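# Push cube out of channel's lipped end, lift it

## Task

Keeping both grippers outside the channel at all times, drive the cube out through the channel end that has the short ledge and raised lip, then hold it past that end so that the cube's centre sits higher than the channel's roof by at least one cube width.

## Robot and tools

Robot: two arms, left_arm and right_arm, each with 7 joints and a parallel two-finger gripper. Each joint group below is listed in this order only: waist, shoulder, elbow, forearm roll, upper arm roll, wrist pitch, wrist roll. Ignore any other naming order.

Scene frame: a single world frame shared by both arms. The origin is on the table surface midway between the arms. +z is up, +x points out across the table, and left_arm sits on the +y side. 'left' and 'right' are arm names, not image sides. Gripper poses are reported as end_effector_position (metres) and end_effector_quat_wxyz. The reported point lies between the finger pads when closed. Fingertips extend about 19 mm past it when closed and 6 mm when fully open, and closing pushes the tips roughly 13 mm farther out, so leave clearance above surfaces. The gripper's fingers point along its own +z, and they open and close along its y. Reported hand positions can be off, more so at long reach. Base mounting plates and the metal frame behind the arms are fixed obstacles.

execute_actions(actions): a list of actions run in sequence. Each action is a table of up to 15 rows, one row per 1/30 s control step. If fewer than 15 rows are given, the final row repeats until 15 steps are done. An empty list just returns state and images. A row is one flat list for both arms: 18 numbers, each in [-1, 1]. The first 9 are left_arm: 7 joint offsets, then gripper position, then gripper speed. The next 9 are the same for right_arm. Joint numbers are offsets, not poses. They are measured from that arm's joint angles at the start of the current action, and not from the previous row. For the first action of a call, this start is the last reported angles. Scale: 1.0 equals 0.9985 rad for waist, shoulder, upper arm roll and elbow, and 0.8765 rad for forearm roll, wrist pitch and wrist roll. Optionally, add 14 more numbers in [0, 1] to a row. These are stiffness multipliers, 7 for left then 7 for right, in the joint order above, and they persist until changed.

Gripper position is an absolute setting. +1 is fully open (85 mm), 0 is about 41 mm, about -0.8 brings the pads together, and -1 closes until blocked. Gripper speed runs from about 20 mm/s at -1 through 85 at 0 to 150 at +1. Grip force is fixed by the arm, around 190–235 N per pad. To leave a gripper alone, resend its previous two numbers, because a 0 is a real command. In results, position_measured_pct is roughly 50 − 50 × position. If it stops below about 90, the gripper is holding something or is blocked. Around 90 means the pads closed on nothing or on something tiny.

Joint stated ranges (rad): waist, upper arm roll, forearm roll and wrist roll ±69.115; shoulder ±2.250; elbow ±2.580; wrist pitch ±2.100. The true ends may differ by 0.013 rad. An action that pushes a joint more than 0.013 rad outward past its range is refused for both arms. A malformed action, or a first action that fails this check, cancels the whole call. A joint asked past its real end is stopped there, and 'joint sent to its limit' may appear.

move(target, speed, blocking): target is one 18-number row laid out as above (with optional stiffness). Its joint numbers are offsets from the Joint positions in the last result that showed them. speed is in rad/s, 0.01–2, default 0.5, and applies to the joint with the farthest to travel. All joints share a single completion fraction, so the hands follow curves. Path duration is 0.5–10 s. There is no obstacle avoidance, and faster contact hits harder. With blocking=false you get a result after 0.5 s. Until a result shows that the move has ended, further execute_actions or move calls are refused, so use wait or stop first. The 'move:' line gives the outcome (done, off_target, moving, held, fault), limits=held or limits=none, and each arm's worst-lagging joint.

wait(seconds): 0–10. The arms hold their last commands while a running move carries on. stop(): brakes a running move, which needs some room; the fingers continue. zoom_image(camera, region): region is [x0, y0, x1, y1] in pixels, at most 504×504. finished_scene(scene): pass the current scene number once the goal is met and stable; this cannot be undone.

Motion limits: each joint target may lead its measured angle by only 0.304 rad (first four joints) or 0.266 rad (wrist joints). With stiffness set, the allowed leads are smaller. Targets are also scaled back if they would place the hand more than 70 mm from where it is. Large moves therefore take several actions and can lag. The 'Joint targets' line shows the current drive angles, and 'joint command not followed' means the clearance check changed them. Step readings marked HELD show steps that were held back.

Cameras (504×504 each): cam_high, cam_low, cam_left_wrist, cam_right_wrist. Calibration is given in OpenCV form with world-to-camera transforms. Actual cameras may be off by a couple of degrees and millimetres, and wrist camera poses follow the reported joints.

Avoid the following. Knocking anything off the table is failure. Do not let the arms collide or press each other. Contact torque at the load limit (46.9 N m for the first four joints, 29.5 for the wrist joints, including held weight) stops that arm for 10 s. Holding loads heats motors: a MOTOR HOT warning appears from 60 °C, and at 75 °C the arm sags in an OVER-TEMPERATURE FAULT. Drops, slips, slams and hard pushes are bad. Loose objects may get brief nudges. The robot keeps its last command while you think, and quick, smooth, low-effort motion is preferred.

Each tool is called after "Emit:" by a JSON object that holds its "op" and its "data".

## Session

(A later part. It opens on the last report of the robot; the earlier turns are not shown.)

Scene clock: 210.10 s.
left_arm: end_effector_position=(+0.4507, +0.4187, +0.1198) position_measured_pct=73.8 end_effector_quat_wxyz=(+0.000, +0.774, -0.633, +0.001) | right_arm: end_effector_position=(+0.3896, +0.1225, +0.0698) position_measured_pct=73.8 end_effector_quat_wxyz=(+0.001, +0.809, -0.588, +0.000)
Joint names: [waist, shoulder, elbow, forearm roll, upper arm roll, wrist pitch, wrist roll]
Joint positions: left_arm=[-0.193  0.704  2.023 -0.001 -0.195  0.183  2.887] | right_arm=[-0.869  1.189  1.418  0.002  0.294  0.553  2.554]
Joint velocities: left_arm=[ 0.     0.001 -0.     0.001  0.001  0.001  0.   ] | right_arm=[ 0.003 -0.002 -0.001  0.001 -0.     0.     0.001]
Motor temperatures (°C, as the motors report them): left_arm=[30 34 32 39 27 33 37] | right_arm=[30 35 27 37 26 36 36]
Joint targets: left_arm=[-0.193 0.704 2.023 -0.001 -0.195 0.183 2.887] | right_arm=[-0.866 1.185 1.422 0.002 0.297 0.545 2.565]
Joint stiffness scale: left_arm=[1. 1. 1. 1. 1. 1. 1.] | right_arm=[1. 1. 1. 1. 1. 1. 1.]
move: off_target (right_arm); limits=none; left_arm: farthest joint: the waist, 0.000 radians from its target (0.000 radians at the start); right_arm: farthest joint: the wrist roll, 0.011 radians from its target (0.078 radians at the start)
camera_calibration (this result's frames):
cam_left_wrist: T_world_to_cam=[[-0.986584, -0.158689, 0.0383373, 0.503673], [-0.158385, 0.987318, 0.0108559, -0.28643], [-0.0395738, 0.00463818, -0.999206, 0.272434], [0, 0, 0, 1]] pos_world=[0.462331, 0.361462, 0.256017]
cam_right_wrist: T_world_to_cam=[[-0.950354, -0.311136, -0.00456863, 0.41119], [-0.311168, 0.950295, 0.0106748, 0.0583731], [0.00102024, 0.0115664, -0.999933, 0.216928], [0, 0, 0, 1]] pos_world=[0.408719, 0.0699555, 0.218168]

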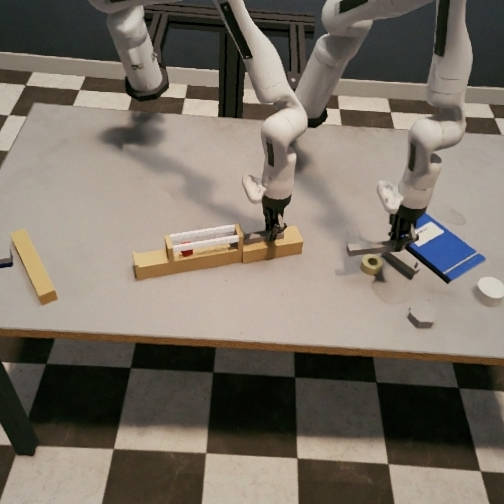

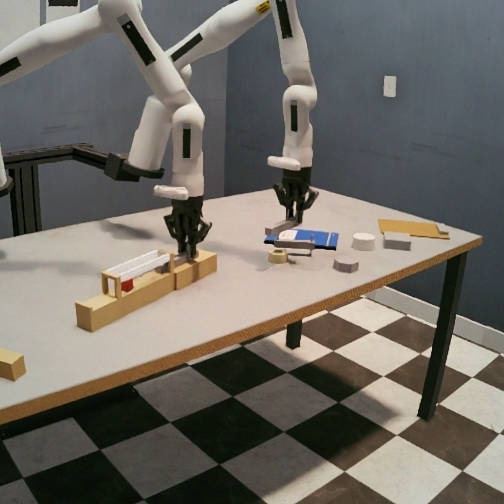

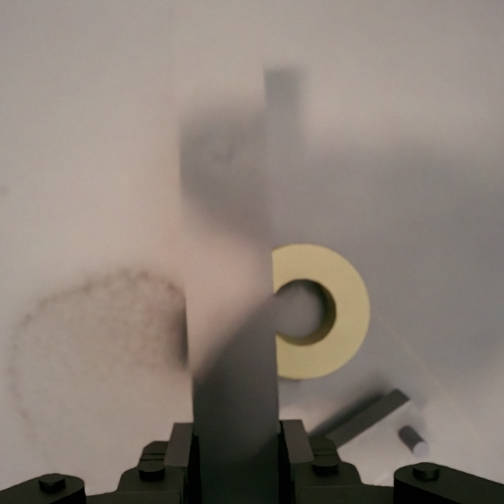

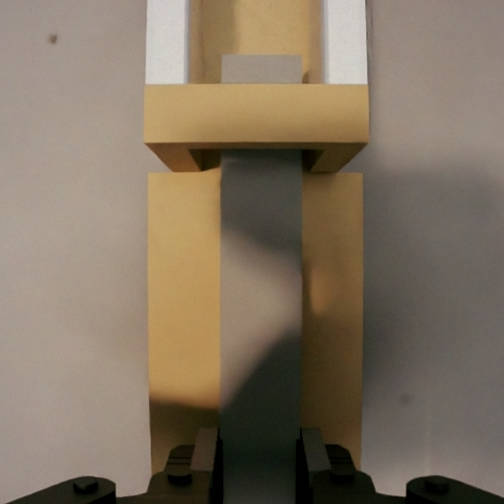

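Emit:
{"op": "move", "data": {"target": [0,0,0,0,0,0,0,-1,0, 0.0616,-0.0451,0.0893,0,0.0077,-0.0805,0.0913,-1,0], "speed": 0.25}}

Scene clock: 220.70 s.
left_arm: end_effector_position=(+0.4507, +0.4187, +0.1198) position_measured_pct=73.8 end_effector_quat_wxyz=(+0.000, +0.774, -0.633, +0.001) | right_arm: end_effector_position=(+0.4041, +0.0818, +0.0695) position_measured_pct=73.8 end_effector_quat_wxyz=(+0.000, +0.809, -0.588, +0.000)
Joint names: [waist, shoulder, elbow, forearm roll, upper arm roll, wrist pitch, wrist roll]
Joint positions: left_arm=[-0.193  0.704  2.023 -0.001 -0.195  0.183  2.887] | right_arm=[-0.811  1.148  1.503  0.002  0.299  0.491  2.624]
Joint velocities: left_arm=[-0.    -0.    -0.001  0.001 -0.     0.002  0.   ] | right_arm=[ 0.002 -0.001 -0.    -0.001  0.    -0.    -0.001]
Motor temperatures (°C, as the motors report them): left_arm=[30 34 32 39 27 33 37] | right_arm=[30 35 27 37 26 36 36]
Joint targets: left_arm=[-0.193 0.704 2.023 -0.001 -0.195 0.183 2.887] | right_arm=[-0.807 1.144 1.507 0.002 0.302 0.483 2.634]
Joint stiffness scale: left_arm=[1. 1. 1. 1. 1. 1. 1.] | right_arm=[1. 1. 1. 1. 1. 1. 1.]
move: done; limits=none; left_arm: farthest joint: the waist, 0.000 radians from its target (0.000 radians at the start); right_arm: farthest joint: the wrist roll, 0.010 radians from its target (0.080 radians at the start)
camera_calibration (this result's frames):
cam_left_wrist: T_world_to_cam=[[-0.986584, -0.158689, 0.0383372, 0.503673], [-0.158385, 0.987318, 0.010856, -0.286431], [-0.0395737, 0.00463833, -0.999206, 0.272434], [0, 0, 0, 1]] pos_world=[0.462331, 0.361462, 0.256017]
cam_right_wrist: T_world_to_cam=[[-0.950237, -0.311471, -0.00590105, 0.412363], [-0.311521, 0.950163, 0.0120375, 0.101585], [0.00185763, 0.0132768, -0.99991, 0.216639], [0, 0, 0, 1]] pos_world=[0.423086, 0.029041, 0.217831]

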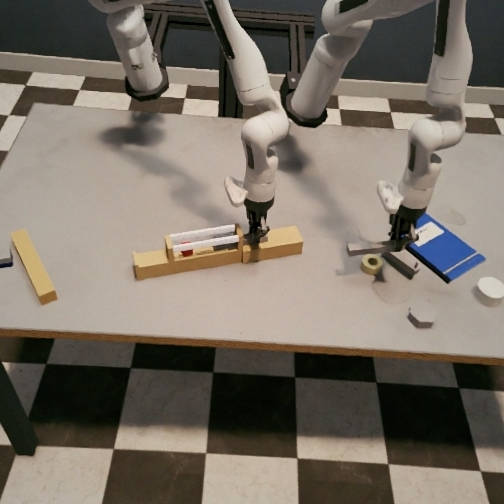

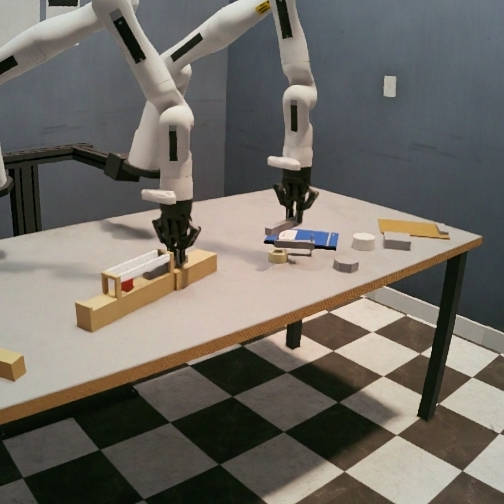

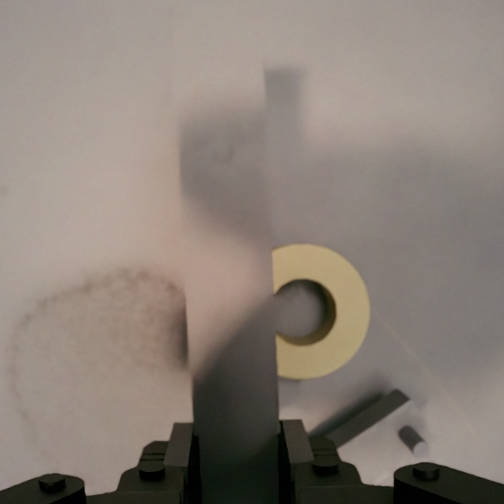

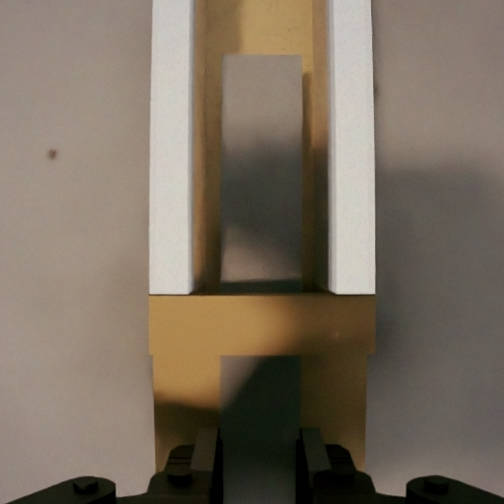

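Emit:
{"op": "execute_actions", "data": {"actions": [[[0,0,0,0,0,0,0,-1,0, 0,0,0,0,0,0,0,0.3,0.6],[0,0,0,0,0,0,0,-1,0, 0,0,0,0,0,0,0,0.3,0.6],[0,0,0,0,0,0,0,-1,0, 0,0,0,0,0,0,0,0.3,0.6],[0,0,0,0,0,0,0,-1,0, 0,0,0,0,0,0,0,0.3,0.6],[0,0,0,0,0,0,0,-1,0, 0,0,0,0,0,0,0,0.3,0.6],[0,0,0,0,0,0,0,-1,0, 0,0,0,0,0,0,0,0.3,0.6],[0,0,0,0,0,0,0,-1,0, -0.0018,-0.0048,0.0014,0,0.0009,0.0044,0,0.3,0.6],[0,0,0,0,0,0,0,-1,0, -0.0037,-0.0097,0.0029,0,0.0019,0.0088,0,0.3,0.6],[0,0,0,0,0,0,0,-1,0, -0.0061,-0.0161,0.0048,0,0.0031,0.0147,0,0.3,0.6],[0,0,0,0,0,0,0,-1,0, -0.0092,-0.0242,0.0072,0,0.0047,0.022,0,0.3,0.6],[0,0,0,0,0,0,0,-1,0, -0.0128,-0.0338,0.0101,0,0.0065,0.0309,0,0.3,0.6],[0,0,0,0,0,0,0,-1,0, -0.0171,-0.0451,0.0134,0,0.0087,0.0412,0,0.3,0.6],[0,0,0,0,0,0,0,-1,0, -0.0214,-0.0564,0.0168,0,0.0109,0.0515,0,0.3,0.6],[0,0,0,0,0,0,0,-1,0, -0.0256,-0.0676,0.0202,0,0.013,0.0617,0,0.3,0.6],[0,0,0,0,0,0,0,-1,0, -0.0305,-0.0805,0.024,0,0.0155,0.0735,0,0.3,0.6]],[[0,0,0,0,0,0,0,-1,0, -0.0146,-0.0386,0.0135,0,0.0094,0.0393,0,0.3,0.6],[0,0,0,0,0,0,0,-1,0, -0.0189,-0.0499,0.0169,0,0.0116,0.0496,0,0.3,0.6],[0,0,0,0,0,0,0,-1,0, -0.0232,-0.0612,0.0202,0,0.0138,0.0599,0,0.3,0.6],[0,0,0,0,0,0,0,-1,0, -0.0275,-0.0725,0.0236,0,0.016,0.0702,0,0.3,0.6],[0,0,0,0,0,0,0,-1,0, -0.0311,-0.0821,0.0265,0,0.0178,0.079,0,0.3,0.6],[0,0,0,0,0,0,0,-1,0, -0.0342,-0.0902,0.0289,0,0.0194,0.0863,0,0.3,0.6],[0,0,0,0,0,0,0,-1,0, -0.0366,-0.0966,0.0308,0,0.0206,0.0922,0,0.3,0.6],[0,0,0,0,0,0,0,-1,0, -0.039,-0.103,0.0327,0,0.0218,0.0981,0,0.3,0.6],[0,0,0,0,0,0,0,-1,0, -0.0409,-0.1079,0.0342,0,0.0228,0.1025,0,0.3,0.6],[0,0,0,0,0,0,0,-1,0, -0.0421,-0.1111,0.0351,0,0.0234,0.1054,0,0.3,0.6],[0,0,0,0,0,0,0,-1,0, -0.0427,-0.1127,0.0356,0,0.0237,0.1069,0,0.3,0.6]]]}}

Scene clock: 243.73 s.
left_arm: end_effector_position=(+0.4507, +0.4187, +0.1198) position_measured_pct=73.8 end_effector_quat_wxyz=(+0.000, +0.774, -0.633, +0.001) | right_arm: end_effector_position=(+0.4023, +0.0771, +0.1430) position_measured_pct=34.9 end_effector_quat_wxyz=(+0.007, +0.808, -0.589, +0.001)
Joint names: [waist, shoulder, elbow, forearm roll, upper arm roll, wrist pitch, wrist roll]
Joint positions: left_arm=[-0.193  0.704  2.023 -0.001 -0.195  0.183  2.887] | right_arm=[-0.863  1.004  1.545  0.002  0.327  0.613  2.624]
Joint velocities: left_arm=[-0.     0.    -0.    -0.001 -0.001  0.001 -0.001] | right_arm=[-0.018 -0.048  0.008  0.     0.     0.007 -0.001]
Motor temperatures (°C, as the motors report them): left_arm=[30 34 32 39 27 33 37] | right_arm=[30 35 27 37 26 36 36]
Joint targets: left_arm=[-0.193 0.704 2.023 -0.001 -0.195 0.183 2.887] | right_arm=[-0.868 0.995 1.550 0.002 0.330 0.622 2.624]
Joint stiffness scale: left_arm=[1. 1. 1. 1. 1. 1. 1.] | right_arm=[1. 1. 1. 1. 1. 1. 1.]
Step readings (joint positions; steps 1 to 15: 1st action; 16 to 30: 2nd action):
0: left_arm=[-0.193 0.704 2.023 -0.001 -0.195 0.183 2.887] | right_arm=[-0.810 1.148 1.503 0.002 0.299 0.491 2.624]
1: left_arm=[-0.193 0.704 2.023 -0.001 -0.195 0.183 2.887] | right_arm=[-0.810 1.148 1.503 0.002 0.299 0.491 2.624]
2: left_arm=[-0.193 0.704 2.023 -0.001 -0.195 0.183 2.887] | right_arm=[-0.810 1.148 1.503 0.002 0.299 0.491 2.624]
4: left_arm=[-0.193 0.704 2.023 -0.001 -0.195 0.183 2.887] | right_arm=[-0.810 1.148 1.503 0.002 0.299 0.491 2.624]
8: left_arm=[-0.193 0.704 2.023 -0.001 -0.195 0.183 2.887] | right_arm=[-0.810 1.147 1.503 0.002 0.299 0.491 2.624]
15: left_arm=[-0.193 0.704 2.023 -0.001 -0.195 0.183 2.887] | right_arm=[-0.825 1.108 1.514 0.002 0.307 0.528 2.624]
16: left_arm=[-0.193 0.704 2.023 -0.001 -0.195 0.183 2.887] | right_arm=[-0.828 1.099 1.517 0.002 0.309 0.537 2.624]
17: left_arm=[-0.193 0.704 2.023 -0.001 -0.195 0.183 2.887] | right_arm=[-0.831 1.091 1.520 0.002 0.311 0.546 2.624]
19: left_arm=[-0.193 0.704 2.023 -0.001 -0.195 0.183 2.887] | right_arm=[-0.837 1.074 1.526 0.002 0.315 0.563 2.624]
23: left_arm=[-0.193 0.704 2.023 -0.001 -0.195 0.183 2.887] | right_arm=[-0.851 1.037 1.537 0.002 0.323 0.594 2.624]
30: Joint positions above
camera_calibration (this result's frames):
cam_left_wrist: T_world_to_cam=[[-0.986584, -0.158689, 0.0383372, 0.503673], [-0.158385, 0.987318, 0.0108559, -0.28643], [-0.0395737, 0.00463816, -0.999206, 0.272434], [0, 0, 0, 1]] pos_world=[0.462331, 0.361462, 0.256017]
cam_right_wrist: T_world_to_cam=[[-0.950778, -0.309842, 0.00440444, 0.408202], [-0.309833, 0.950788, 0.00262239, 0.105276], [-0.00500021, 0.00112867, -0.999987, 0.293927], [0, 0, 0, 1]] pos_world=[0.422197, 0.0260508, 0.291849]

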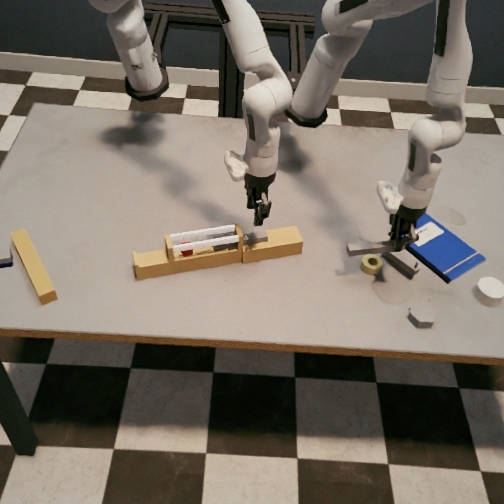

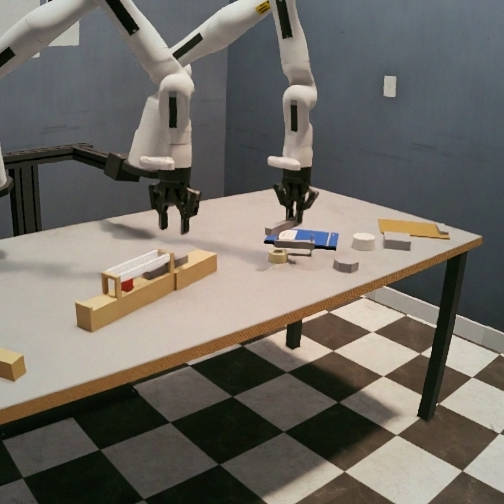

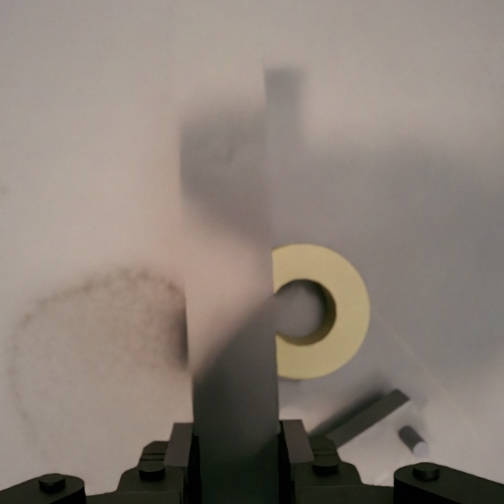

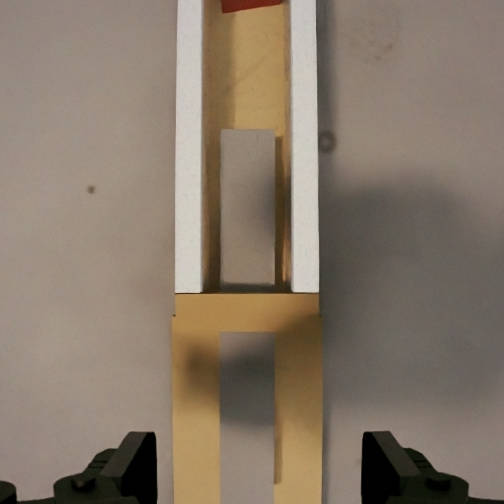

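Emit:
{"op": "move", "data": {"target": [0.4919,0.2459,0.3625,0,-0.0841,-0.5897,0.6954,-1,0, 0.4649,-0.2132,0.2178,0,-0.0055,-0.1754,0.5816,0.3,0.6], "speed": 0.7}}

Scene clock: 273.53 s.
left_arm: end_effector_position=(+0.3555, +0.2374, +0.0790) position_measured_pct=73.8 end_effector_quat_wxyz=(+0.000, +0.812, -0.584, +0.001) | right_arm: end_effector_position=(+0.4858, -0.1638, +0.1498) position_measured_pct=34.9 end_effector_quat_wxyz=(+0.001, +0.809, -0.588, +0.000)
Joint names: [waist, shoulder, elbow, forearm roll, upper arm roll, wrist pitch, wrist roll]
Joint positions: left_arm=[ 0.295  0.946  2.382 -0.001 -0.276 -0.326  3.486] | right_arm=[-0.402  0.795  1.758  0.002  0.325  0.468  3.123]
Joint velocities: left_arm=[ 0.003  0.001  0.001 -0.    -0.     0.001  0.001] | right_arm=[ 0.001 -0.001  0.    -0.001 -0.    -0.    -0.001]
Motor temperatures (°C, as the motors report them): left_arm=[30 33 32 39 27 33 37] | right_arm=[30 35 27 37 26 36 36]
Joint targets: left_arm=[0.299 0.949 2.385 -0.001 -0.279 -0.334 3.496] | right_arm=[-0.399 0.791 1.762 0.002 0.321 0.459 3.134]
Joint stiffness scale: left_arm=[1. 1. 1. 1. 1. 1. 1.] | right_arm=[1. 1. 1. 1. 1. 1. 1.]
move: off_target (left_arm, right_arm); limits=none; left_arm: farthest joint: the wrist roll, 0.011 radians from its target (0.610 radians at the start); right_arm: farthest joint: the wrist roll, 0.011 radians from its target (0.510 radians at the start)
camera_calibration (this result's frames):
cam_left_wrist: T_world_to_cam=[[-0.959441, -0.279348, 0.0379132, 0.401515], [-0.279153, 0.96019, 0.0104541, -0.0726054], [-0.0393242, -0.000553495, -0.999226, 0.22986], [0, 0, 0, 1]] pos_world=[0.374001, 0.182005, 0.215219]
cam_right_wrist: T_world_to_cam=[[-0.950481, -0.310744, -0.00499652, 0.414087], [-0.310782, 0.950413, 0.0113952, 0.359217], [0.00120778, 0.0123837, -0.999923, 0.300205], [0, 0, 0, 1]] pos_world=[0.504858, -0.216447, 0.298158]

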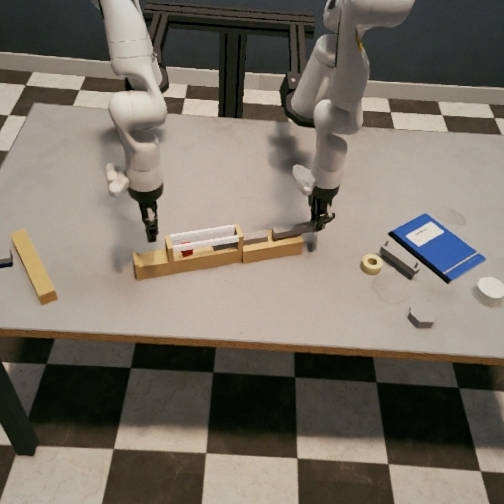

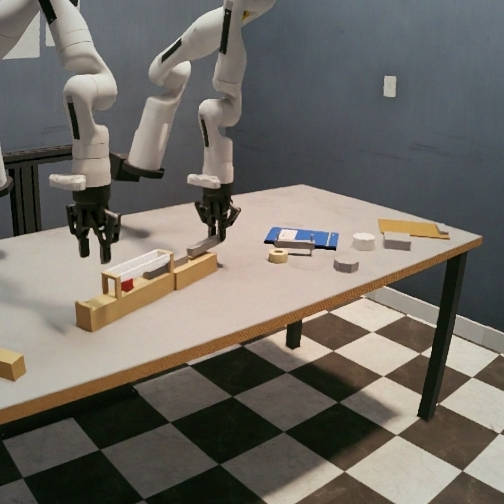

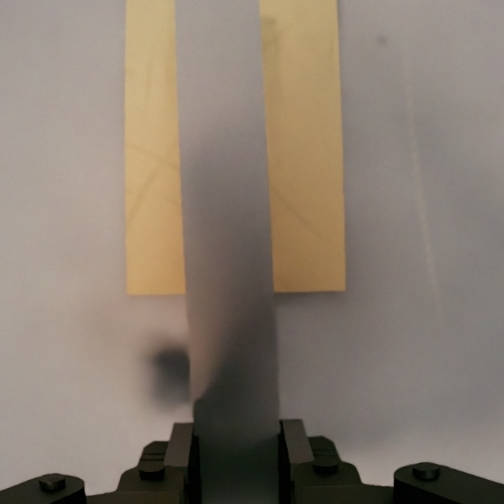

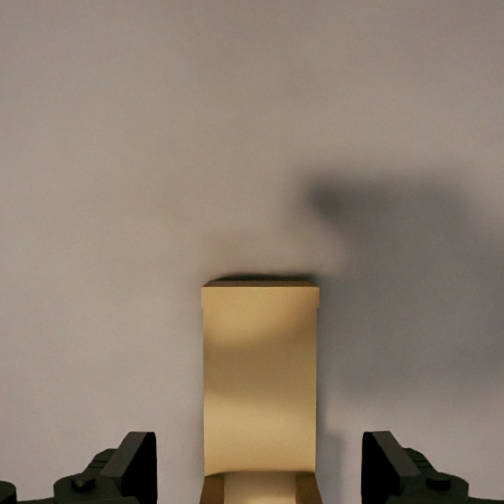

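Emit:
{"op": "move", "data": {"target": [0.1888,0.0491,-0.093,0,-0.023,0.1114,0.185,-1,0, 0,0,0,0,0,0,0,0.3,0.6], "speed": 0.25}}

Scene clock: 290.50 s.
left_arm: end_effector_position=(+0.3719, +0.1841, +0.0713) position_measured_pct=73.8 end_effector_quat_wxyz=(+0.001, +0.804, -0.595, +0.001) | right_arm: end_effector_position=(+0.4858, -0.1639, +0.1498) position_measured_pct=34.9 end_effector_quat_wxyz=(+0.001, +0.809, -0.588, +0.000)
Joint names: [waist, shoulder, elbow, forearm roll, upper arm roll, wrist pitch, wrist roll]
Joint positions: left_arm=[ 0.479  0.991  2.292 -0.001 -0.296 -0.236  3.638] | right_arm=[-0.401  0.795  1.758  0.002  0.325  0.468  3.123]
Joint velocities: left_arm=[ 0.003  0.003  0.    -0.     0.002 -0.    -0.001] | right_arm=[ 0.    -0.001 -0.001 -0.     0.002 -0.     0.   ]
Motor temperatures (°C, as the motors report them): left_arm=[30 33 32 39 27 33 37] | right_arm=[30 35 27 37 26 36 36]
Joint targets: left_arm=[0.483 0.995 2.289 -0.001 -0.299 -0.229 3.648] | right_arm=[-0.402 0.795 1.758 0.002 0.325 0.468 3.123]
Joint stiffness scale: left_arm=[1. 1. 1. 1. 1. 1. 1.] | right_arm=[1. 1. 1. 1. 1. 1. 1.]
move: off_target (left_arm); limits=none; left_arm: farthest joint: the wrist roll, 0.011 radians from its target (0.162 radians at the start); right_arm: farthest joint: the waist, 0.001 radians from its target (0.001 radians at the start)
camera_calibration (this result's frames):
cam_left_wrist: T_world_to_cam=[[-0.966838, -0.252369, 0.0391541, 0.40036], [-0.25217, 0.967631, 0.0100287, -0.0281265], [-0.0404176, -0.000177327, -0.999183, 0.223074], [0, 0, 0, 1]] pos_world=[0.389007, 0.128294, 0.207498]
cam_right_wrist: T_world_to_cam=[[-0.950539, -0.310564, -0.00503424, 0.414159], [-0.310602, 0.950472, 0.0114093, 0.359224], [0.00124158, 0.0124086, -0.999922, 0.300213], [0, 0, 0, 1]] pos_world=[0.504877, -0.216535, 0.298176]

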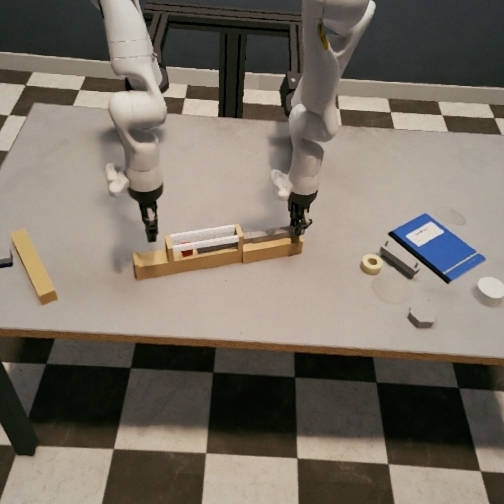

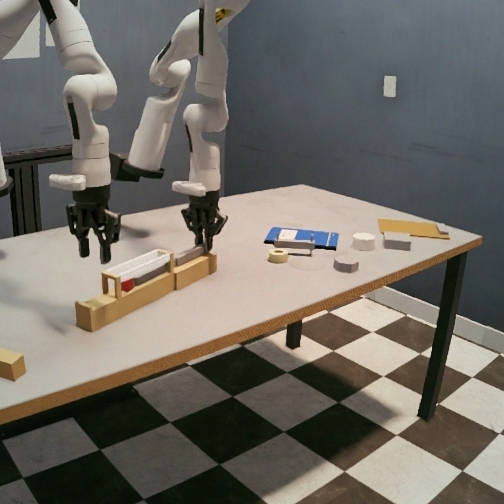

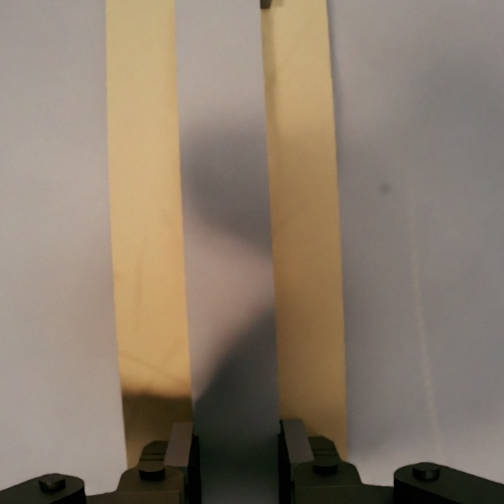

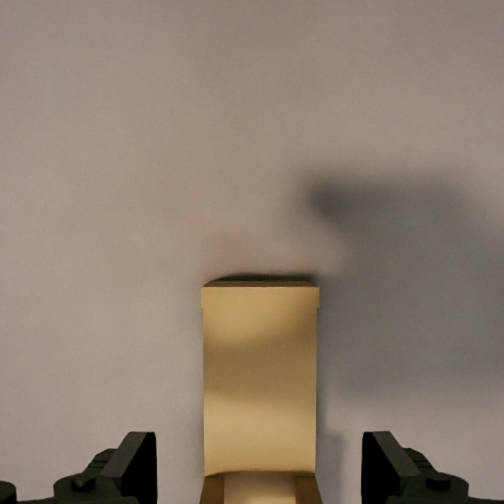

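Emit:
{"op": "zoom_image", "data": {"camera": "cam_high", "region": [125, 205, 315, 295]}}

Emit:
{"op": "move", "data": {"target": [0.1561,0.0252,-0.1078,0,-0.0156,0.1484,0.1774,-1,0, 0,0,0,0,0,0,0,0.3,0.6], "speed": 0.22}}

Region (125, 205, 315, 295) of cam_high's 504x504 image, scaled by 2.653, with more detail than that image has; it fills the top 239 rows of this view, and the rest is white.

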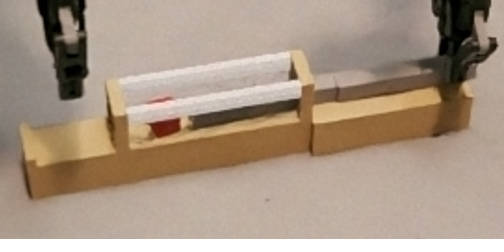

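Scene clock: 295.97 s.
left_arm: end_effector_position=(+0.3887, +0.1319, +0.0712) position_measured_pct=73.8 end_effector_quat_wxyz=(+0.001, +0.803, -0.595, +0.000) | right_arm: end_effector_position=(+0.4858, -0.1639, +0.1498) position_measured_pct=34.9 end_effector_quat_wxyz=(+0.001, +0.809, -0.588, +0.000)
Joint names: [waist, shoulder, elbow, forearm roll, upper arm roll, wrist pitch, wrist roll]
Joint positions: left_arm=[ 0.631  1.013  2.187 -0.001 -0.308 -0.114  3.783] | right_arm=[-0.401  0.795  1.758  0.002  0.325  0.468  3.123]
Joint velocities: left_arm=[ 0.003  0.001 -0.     0.001 -0.     0.001  0.003] | right_arm=[ 0.    -0.001  0.     0.    -0.    -0.    -0.001]
Motor temperatures (°C, as the motors report them): left_arm=[30 33 32 39 27 33 37] | right_arm=[30 35 27 37 26 36 36]
Joint targets: left_arm=[0.635 1.016 2.184 -0.001 -0.311 -0.106 3.793] | right_arm=[-0.401 0.795 1.758 0.002 0.325 0.468 3.123]
Joint stiffness scale: left_arm=[1. 1. 1. 1. 1. 1. 1.] | right_arm=[1. 1. 1. 1. 1. 1. 1.]
move: off_target (left_arm); limits=none; left_arm: farthest joint: the wrist roll, 0.011 radians from its target (0.156 radians at the start); right_arm: farthest joint: the waist, 0.000 radians from its target (0.000 radians at the start)
camera_calibration (this result's frames):
cam_left_wrist: T_world_to_cam=[[-0.967014, -0.251593, 0.0398239, 0.403378], [-0.25137, 0.967833, 0.0105872, 0.0261732], [-0.0412066, 0.000227431, -0.999151, 0.223901], [0, 0, 0, 1]] pos_world=[0.405877, 0.0761047, 0.20737]
cam_right_wrist: T_world_to_cam=[[-0.950539, -0.310564, -0.00503407, 0.414159], [-0.310602, 0.950471, 0.0114091, 0.359224], [0.00124148, 0.0124084, -0.999922, 0.300213], [0, 0, 0, 1]] pos_world=[0.504877, -0.216535, 0.298176]

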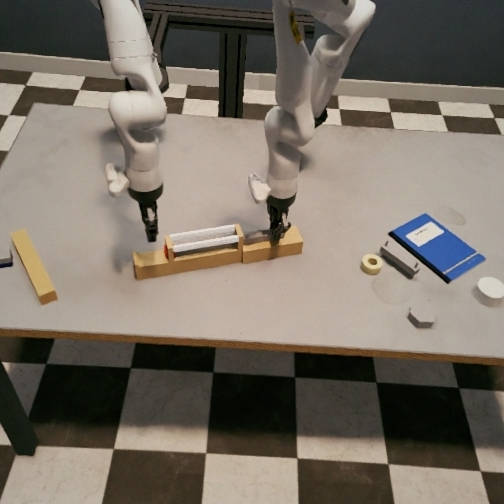

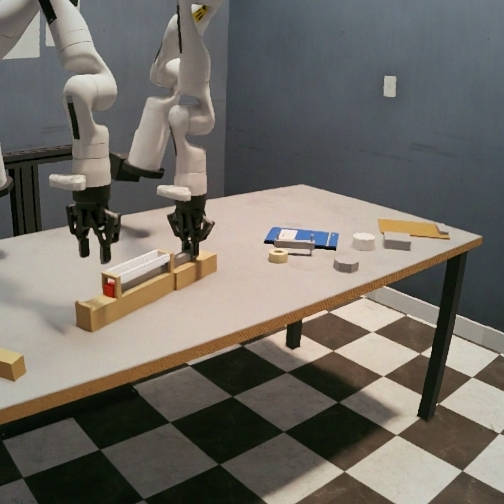

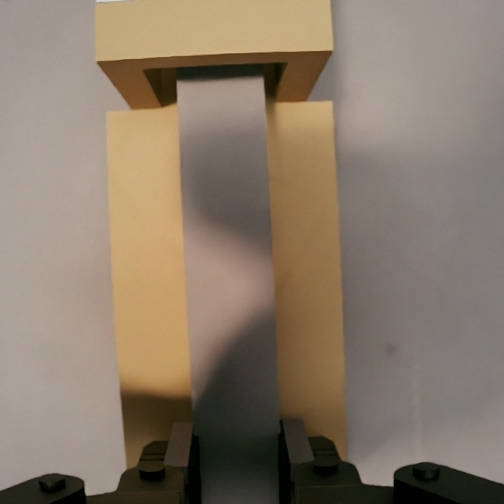

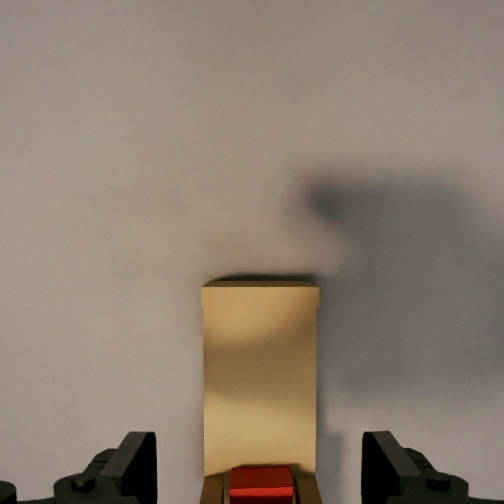

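Emit:
{"op": "move", "data": {"target": [0.1037,0.0255,-0.1057,0,-0.0065,0.1323,0.126,-1,0, 0,0,0,0,0,0,0,0.3,0.6], "speed": 0.2}}

Scene clock: 302.97 s.
left_arm: end_effector_position=(+0.4028, +0.0886, +0.0710) position_measured_pct=73.8 end_effector_quat_wxyz=(+0.001, +0.803, -0.595, -0.000) | right_arm: end_effector_position=(+0.4858, -0.1639, +0.1498) position_measured_pct=34.9 end_effector_quat_wxyz=(+0.001, +0.809, -0.588, +0.000)
Joint names: [waist, shoulder, elbow, forearm roll, upper arm roll, wrist pitch, wrist roll]
Joint positions: left_arm=[ 0.73   1.035  2.085 -0.001 -0.312 -0.006  3.883] | right_arm=[-0.401  0.795  1.758  0.002  0.325  0.468  3.123]
Joint velocities: left_arm=[ 0.002  0.001 -0.    -0.001 -0.002  0.001 -0.001] | right_arm=[ 0.001 -0.    -0.    -0.001  0.002  0.    -0.   ]
Motor temperatures (°C, as the motors report them): left_arm=[30 33 32 39 27 33 37] | right_arm=[30 35 27 37 26 36 36]
Joint targets: left_arm=[0.734 1.039 2.082 -0.001 -0.315 0.002 3.893] | right_arm=[-0.401 0.795 1.758 0.002 0.325 0.468 3.123]
Joint stiffness scale: left_arm=[1. 1. 1. 1. 1. 1. 1.] | right_arm=[1. 1. 1. 1. 1. 1. 1.]
move: off_target (left_arm); limits=none; left_arm: farthest joint: the wrist roll, 0.011 radians from its target (0.111 radians at the start); right_arm: farthest joint: the waist, 0.000 radians from its target (0.000 radians at the start)
camera_calibration (this result's frames):
cam_left_wrist: T_world_to_cam=[[-0.966959, -0.251684, 0.0405723, 0.406098], [-0.251417, 0.967809, 0.0116475, 0.0716361], [-0.0421977, 0.00106209, -0.999109, 0.224654], [0, 0, 0, 1]] pos_world=[0.420171, 0.03264, 0.207143]
cam_right_wrist: T_world_to_cam=[[-0.950539, -0.310564, -0.00503399, 0.414158], [-0.310602, 0.950471, 0.0114092, 0.359224], [0.00124137, 0.0124085, -0.999922, 0.300213], [0, 0, 0, 1]] pos_world=[0.504877, -0.216535, 0.298176]

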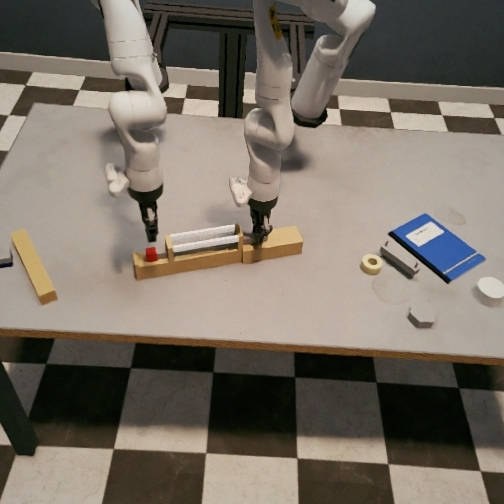

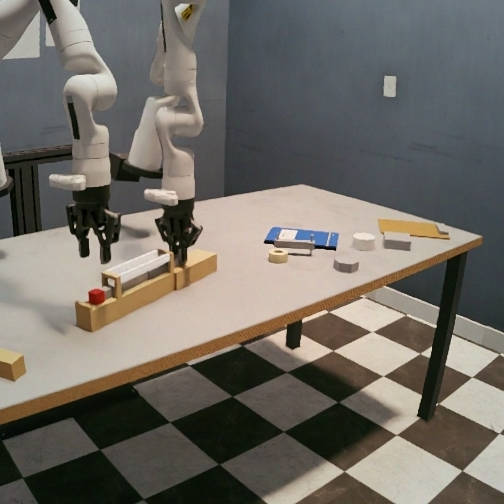

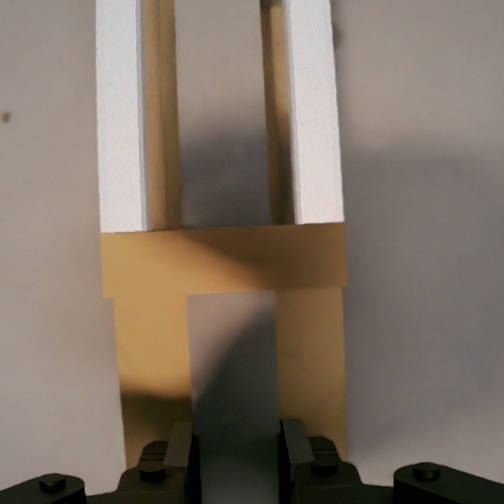

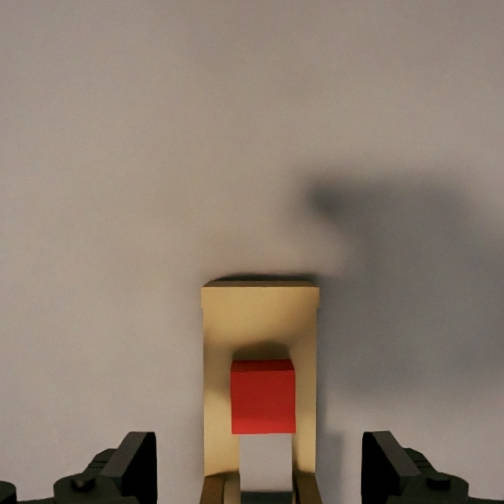

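Emit:
{"op": "move", "data": {"target": [-0.037,-0.011,0.037,0,0,-0.05,-0.049,-1,0, 0.0734,0.18,-0.0428,0,-0.0488,-0.1757,0.034,0.3,0.6], "speed": 0.35}}

Scene clock: 320.83 s.
left_arm: end_effector_position=(+0.3991, +0.1040, +0.0707) position_measured_pct=73.8 end_effector_quat_wxyz=(+0.000, +0.804, -0.595, -0.000) | right_arm: end_effector_position=(+0.4841, -0.1643, +0.0670) position_measured_pct=34.9 end_effector_quat_wxyz=(+0.001, +0.814, -0.580, -0.000)
Joint names: [waist, shoulder, elbow, forearm roll, upper arm roll, wrist pitch, wrist roll]
Joint positions: left_arm=[ 0.697  1.028  2.119 -0.001 -0.312 -0.042  3.85 ] | right_arm=[-0.331  0.971  1.72   0.002  0.279  0.322  3.142]
Joint velocities: left_arm=[-0.001 -0.001  0.     0.001  0.     0.003  0.   ] | right_arm=[ 0.     0.004 -0.001  0.     0.002 -0.     0.   ]
Motor temperatures (°C, as the motors report them): left_arm=[30 33 32 39 27 33 37] | right_arm=[30 35 27 37 26 36 36]
Joint targets: left_arm=[0.693 1.024 2.122 -0.001 -0.312 -0.049 3.840] | right_arm=[-0.328 0.975 1.716 0.002 0.276 0.314 3.153]
Joint stiffness scale: left_arm=[1. 1. 1. 1. 1. 1. 1.] | right_arm=[1. 1. 1. 1. 1. 1. 1.]
move: off_target (right_arm); limits=none; left_arm: farthest joint: the wrist roll, 0.010 radians from its target (0.043 radians at the start); right_arm: farthest joint: the wrist roll, 0.011 radians from its target (0.030 radians at the start)
camera_calibration (this result's frames):
cam_left_wrist: T_world_to_cam=[[-0.966595, -0.253202, 0.0397757, 0.406405], [-0.252933, 0.967413, 0.0117368, 0.0564302], [-0.0414513, 0.00128417, -0.99914, 0.22384], [0, 0, 0, 1]] pos_world=[0.416381, 0.0480237, 0.20682]
cam_right_wrist: T_world_to_cam=[[-0.944309, -0.32902, -0.005122, 0.405903], [-0.329059, 0.944232, 0.012073, 0.367933], [0.000864097, 0.0130861, -0.999914, 0.217674], [0, 0, 0, 1]] pos_world=[0.504181, -0.216712, 0.215293]

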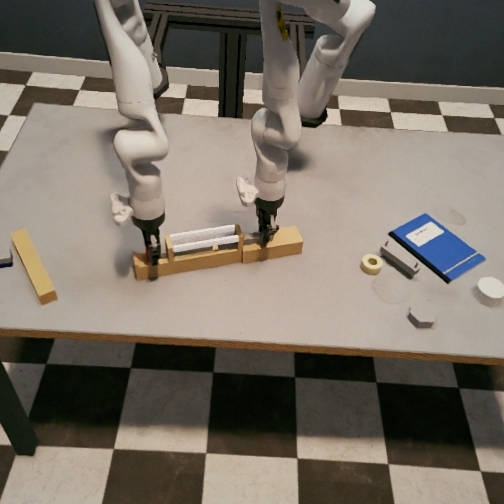

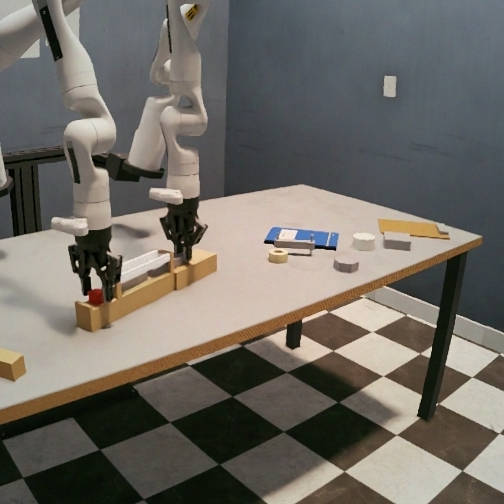

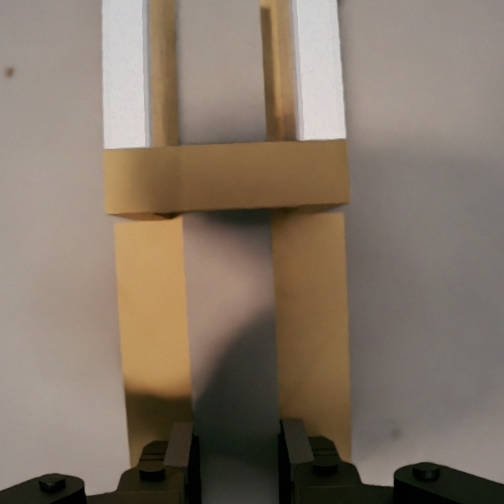

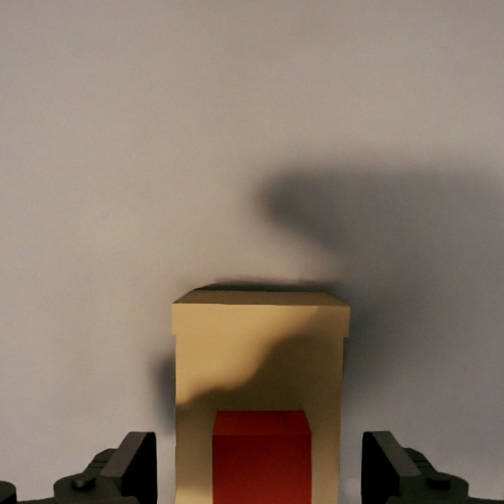

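Centred on the cube. Closing.

Emit:
{"op": "execute_actions", "data": {"actions": [[[0,0,0,0,0,0,0,-1,0, 0,0,0,0,0,0,0,-1,0]]]}}

Scene clock: 322.57 s.
left_arm: end_effector_position=(+0.3991, +0.1040, +0.0707) position_measured_pct=73.8 end_effector_quat_wxyz=(+0.000, +0.804, -0.595, -0.000) | right_arm: end_effector_position=(+0.4843, -0.1643, +0.0671) position_measured_pct=68.3 end_effector_quat_wxyz=(+0.000, +0.814, -0.580, -0.000)
Joint names: [waist, shoulder, elbow, forearm roll, upper arm roll, wrist pitch, wrist roll]
Joint positions: left_arm=[ 0.697  1.028  2.119 -0.001 -0.312 -0.042  3.85 ] | right_arm=[-0.33   0.97   1.72   0.002  0.279  0.322  3.142]
Joint velocities: left_arm=[-0.    -0.    -0.     0.001  0.     0.002  0.003] | right_arm=[ 0. -0. -0. -0. -0.  0. -0.]
Motor temperatures (°C, as the motors report them): left_arm=[30 33 32 39 27 33 37] | right_arm=[30 35 27 37 26 36 36]
Joint targets: left_arm=[0.697 1.028 2.119 -0.001 -0.312 -0.042 3.850] | right_arm=[-0.331 0.971 1.720 0.002 0.279 0.322 3.142]
Joint stiffness scale: left_arm=[1. 1. 1. 1. 1. 1. 1.] | right_arm=[1. 1. 1. 1. 1. 1. 1.]
Step readings (joint positions):
0: left_arm=[0.697 1.028 2.119 -0.001 -0.312 -0.042 3.850] | right_arm=[-0.330 0.971 1.720 0.002 0.279 0.322 3.142]
1: left_arm=[0.697 1.028 2.119 -0.001 -0.312 -0.042 3.850] | right_arm=[-0.330 0.971 1.720 0.002 0.279 0.322 3.142]
2: left_arm=[0.697 1.028 2.119 -0.001 -0.312 -0.042 3.850] | right_arm=[-0.330 0.971 1.720 0.002 0.279 0.322 3.142]
4: left_arm=[0.697 1.028 2.119 -0.001 -0.312 -0.042 3.850] | right_arm=[-0.330 0.971 1.720 0.002 0.279 0.322 3.142]
8: left_arm=[0.697 1.028 2.119 -0.001 -0.312 -0.042 3.850] | right_arm=[-0.330 0.971 1.720 0.002 0.279 0.322 3.142]
15: Joint positions above
camera_calibration (this result's frames):
cam_left_wrist: T_world_to_cam=[[-0.966576, -0.253275, 0.0397732, 0.406423], [-0.253006, 0.967393, 0.0117356, 0.0564414], [-0.0414487, 0.00128046, -0.99914, 0.223841], [0, 0, 0, 1]] pos_world=[0.416397, 0.0480492, 0.206822]
cam_right_wrist: T_world_to_cam=[[-0.94437, -0.32884, -0.00546739, 0.406133], [-0.328883, 0.944293, 0.0121029, 0.367933], [0.00118291, 0.0132277, -0.999912, 0.217679], [0, 0, 0, 1]] pos_world=[0.50429, -0.216763, 0.215427]

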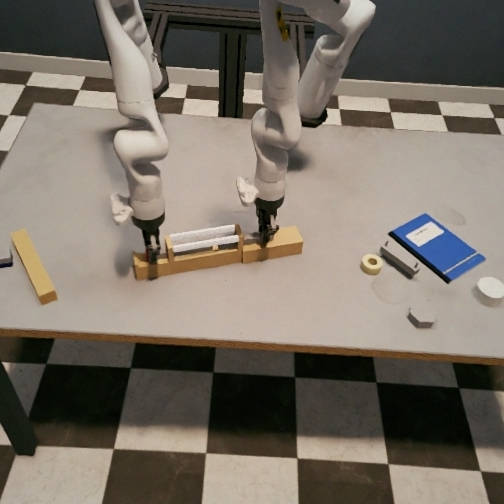

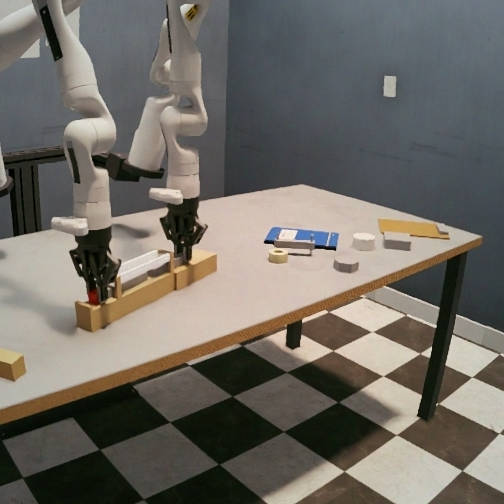

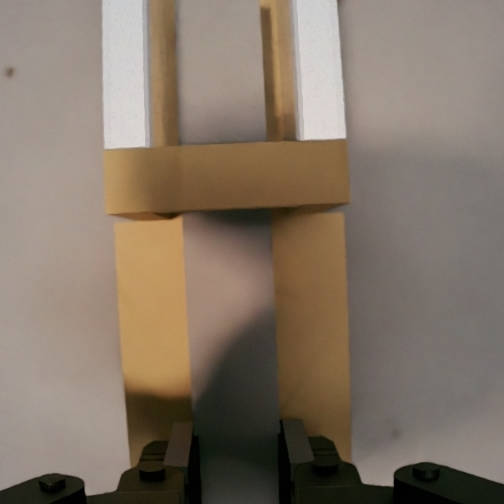

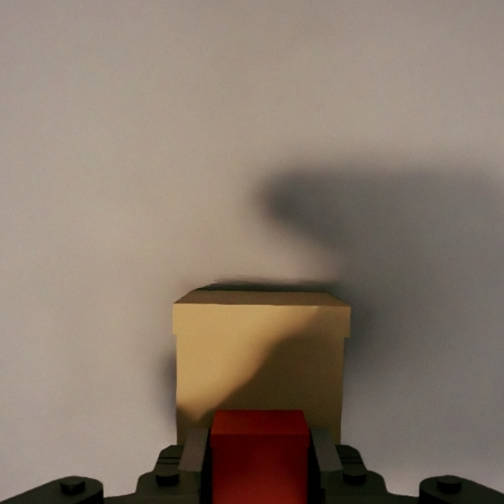

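Emit:
{"op": "move", "data": {"target": [0,0,0,0,0,0,0,-1,0, 0,-0.236,0.075,0,0.064,0.2,0.09,-1,0], "speed": 0.4}}

Scene clock: 325.20 s.
left_arm: end_effector_position=(+0.3991, +0.1040, +0.0707) position_measured_pct=73.8 end_effector_quat_wxyz=(+0.000, +0.804, -0.595, -0.000) | right_arm: end_effector_position=(+0.4842, -0.2135, +0.1633) position_measured_pct=68.7 end_effector_quat_wxyz=(+0.011, +0.807, -0.590, -0.001)
Joint names: [waist, shoulder, elbow, forearm roll, upper arm roll, wrist pitch, wrist roll]
Joint positions: left_arm=[ 0.697  1.028  2.119 -0.001 -0.312 -0.042  3.85 ] | right_arm=[-0.33   0.739  1.79   0.002  0.34   0.489  3.211]
Joint velocities: left_arm=[ 0.    -0.    -0.001 -0.001  0.001  0.002  0.001] | right_arm=[-0.    -0.004  0.    -0.     0.     0.    -0.   ]
Motor temperatures (°C, as the motors report them): left_arm=[30 33 32 39 27 33 37] | right_arm=[30 35 27 37 26 36 36]
Joint targets: left_arm=[0.697 1.028 2.119 -0.001 -0.312 -0.042 3.850] | right_arm=[-0.330 0.735 1.795 0.002 0.343 0.497 3.221]
Joint stiffness scale: left_arm=[1. 1. 1. 1. 1. 1. 1.] | right_arm=[1. 1. 1. 1. 1. 1. 1.]
move: done; limits=none; left_arm: farthest joint: the waist, 0.000 radians from its target (0.000 radians at the start); right_arm: farthest joint: the wrist roll, 0.010 radians from its target (0.079 radians at the start)
camera_calibration (this result's frames):
cam_left_wrist: T_world_to_cam=[[-0.966576, -0.253275, 0.039773, 0.406423], [-0.253006, 0.967393, 0.0117356, 0.0564414], [-0.0414485, 0.00128054, -0.99914, 0.223841], [0, 0, 0, 1]] pos_world=[0.416397, 0.0480492, 0.206822]
cam_right_wrist: T_world_to_cam=[[-0.951986, -0.305921, 0.0116596, 0.396247], [-0.305931, 0.952053, 0.000943504, 0.40552], [-0.0113892, -0.00266882, -0.999932, 0.317197], [0, 0, 0, 1]] pos_world=[0.504895, -0.26401, 0.312172]

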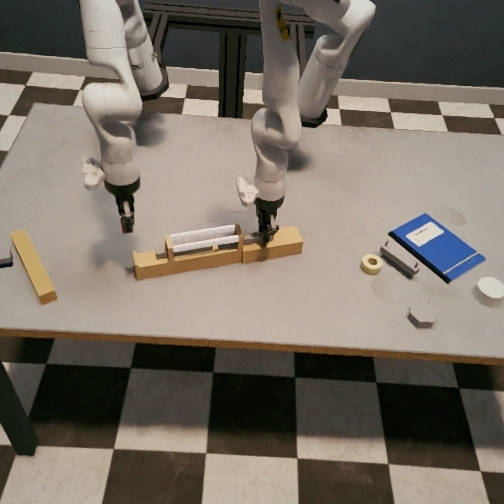

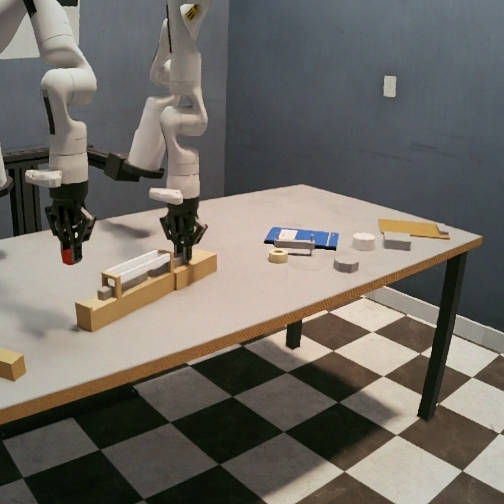

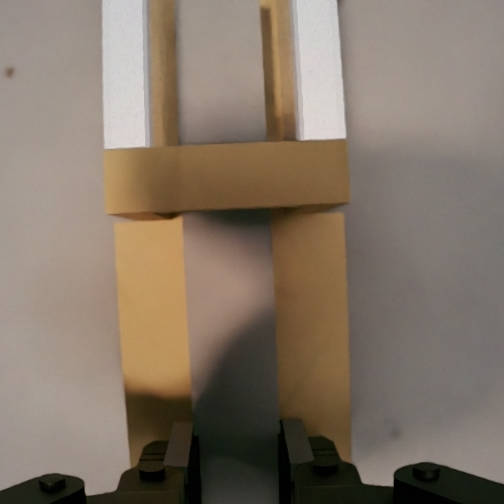

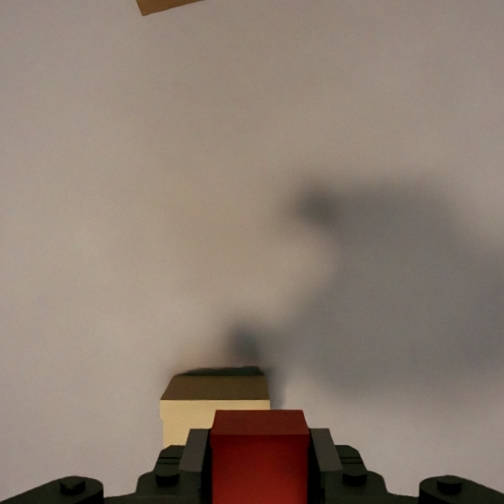

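The cube is held beyond the ledge end with its centre at about z = 0.152, above the 0.118 needed.

Emit:
{"op": "finished_scene", "data": {"scene": 2}}

The scene is finished: the task was done.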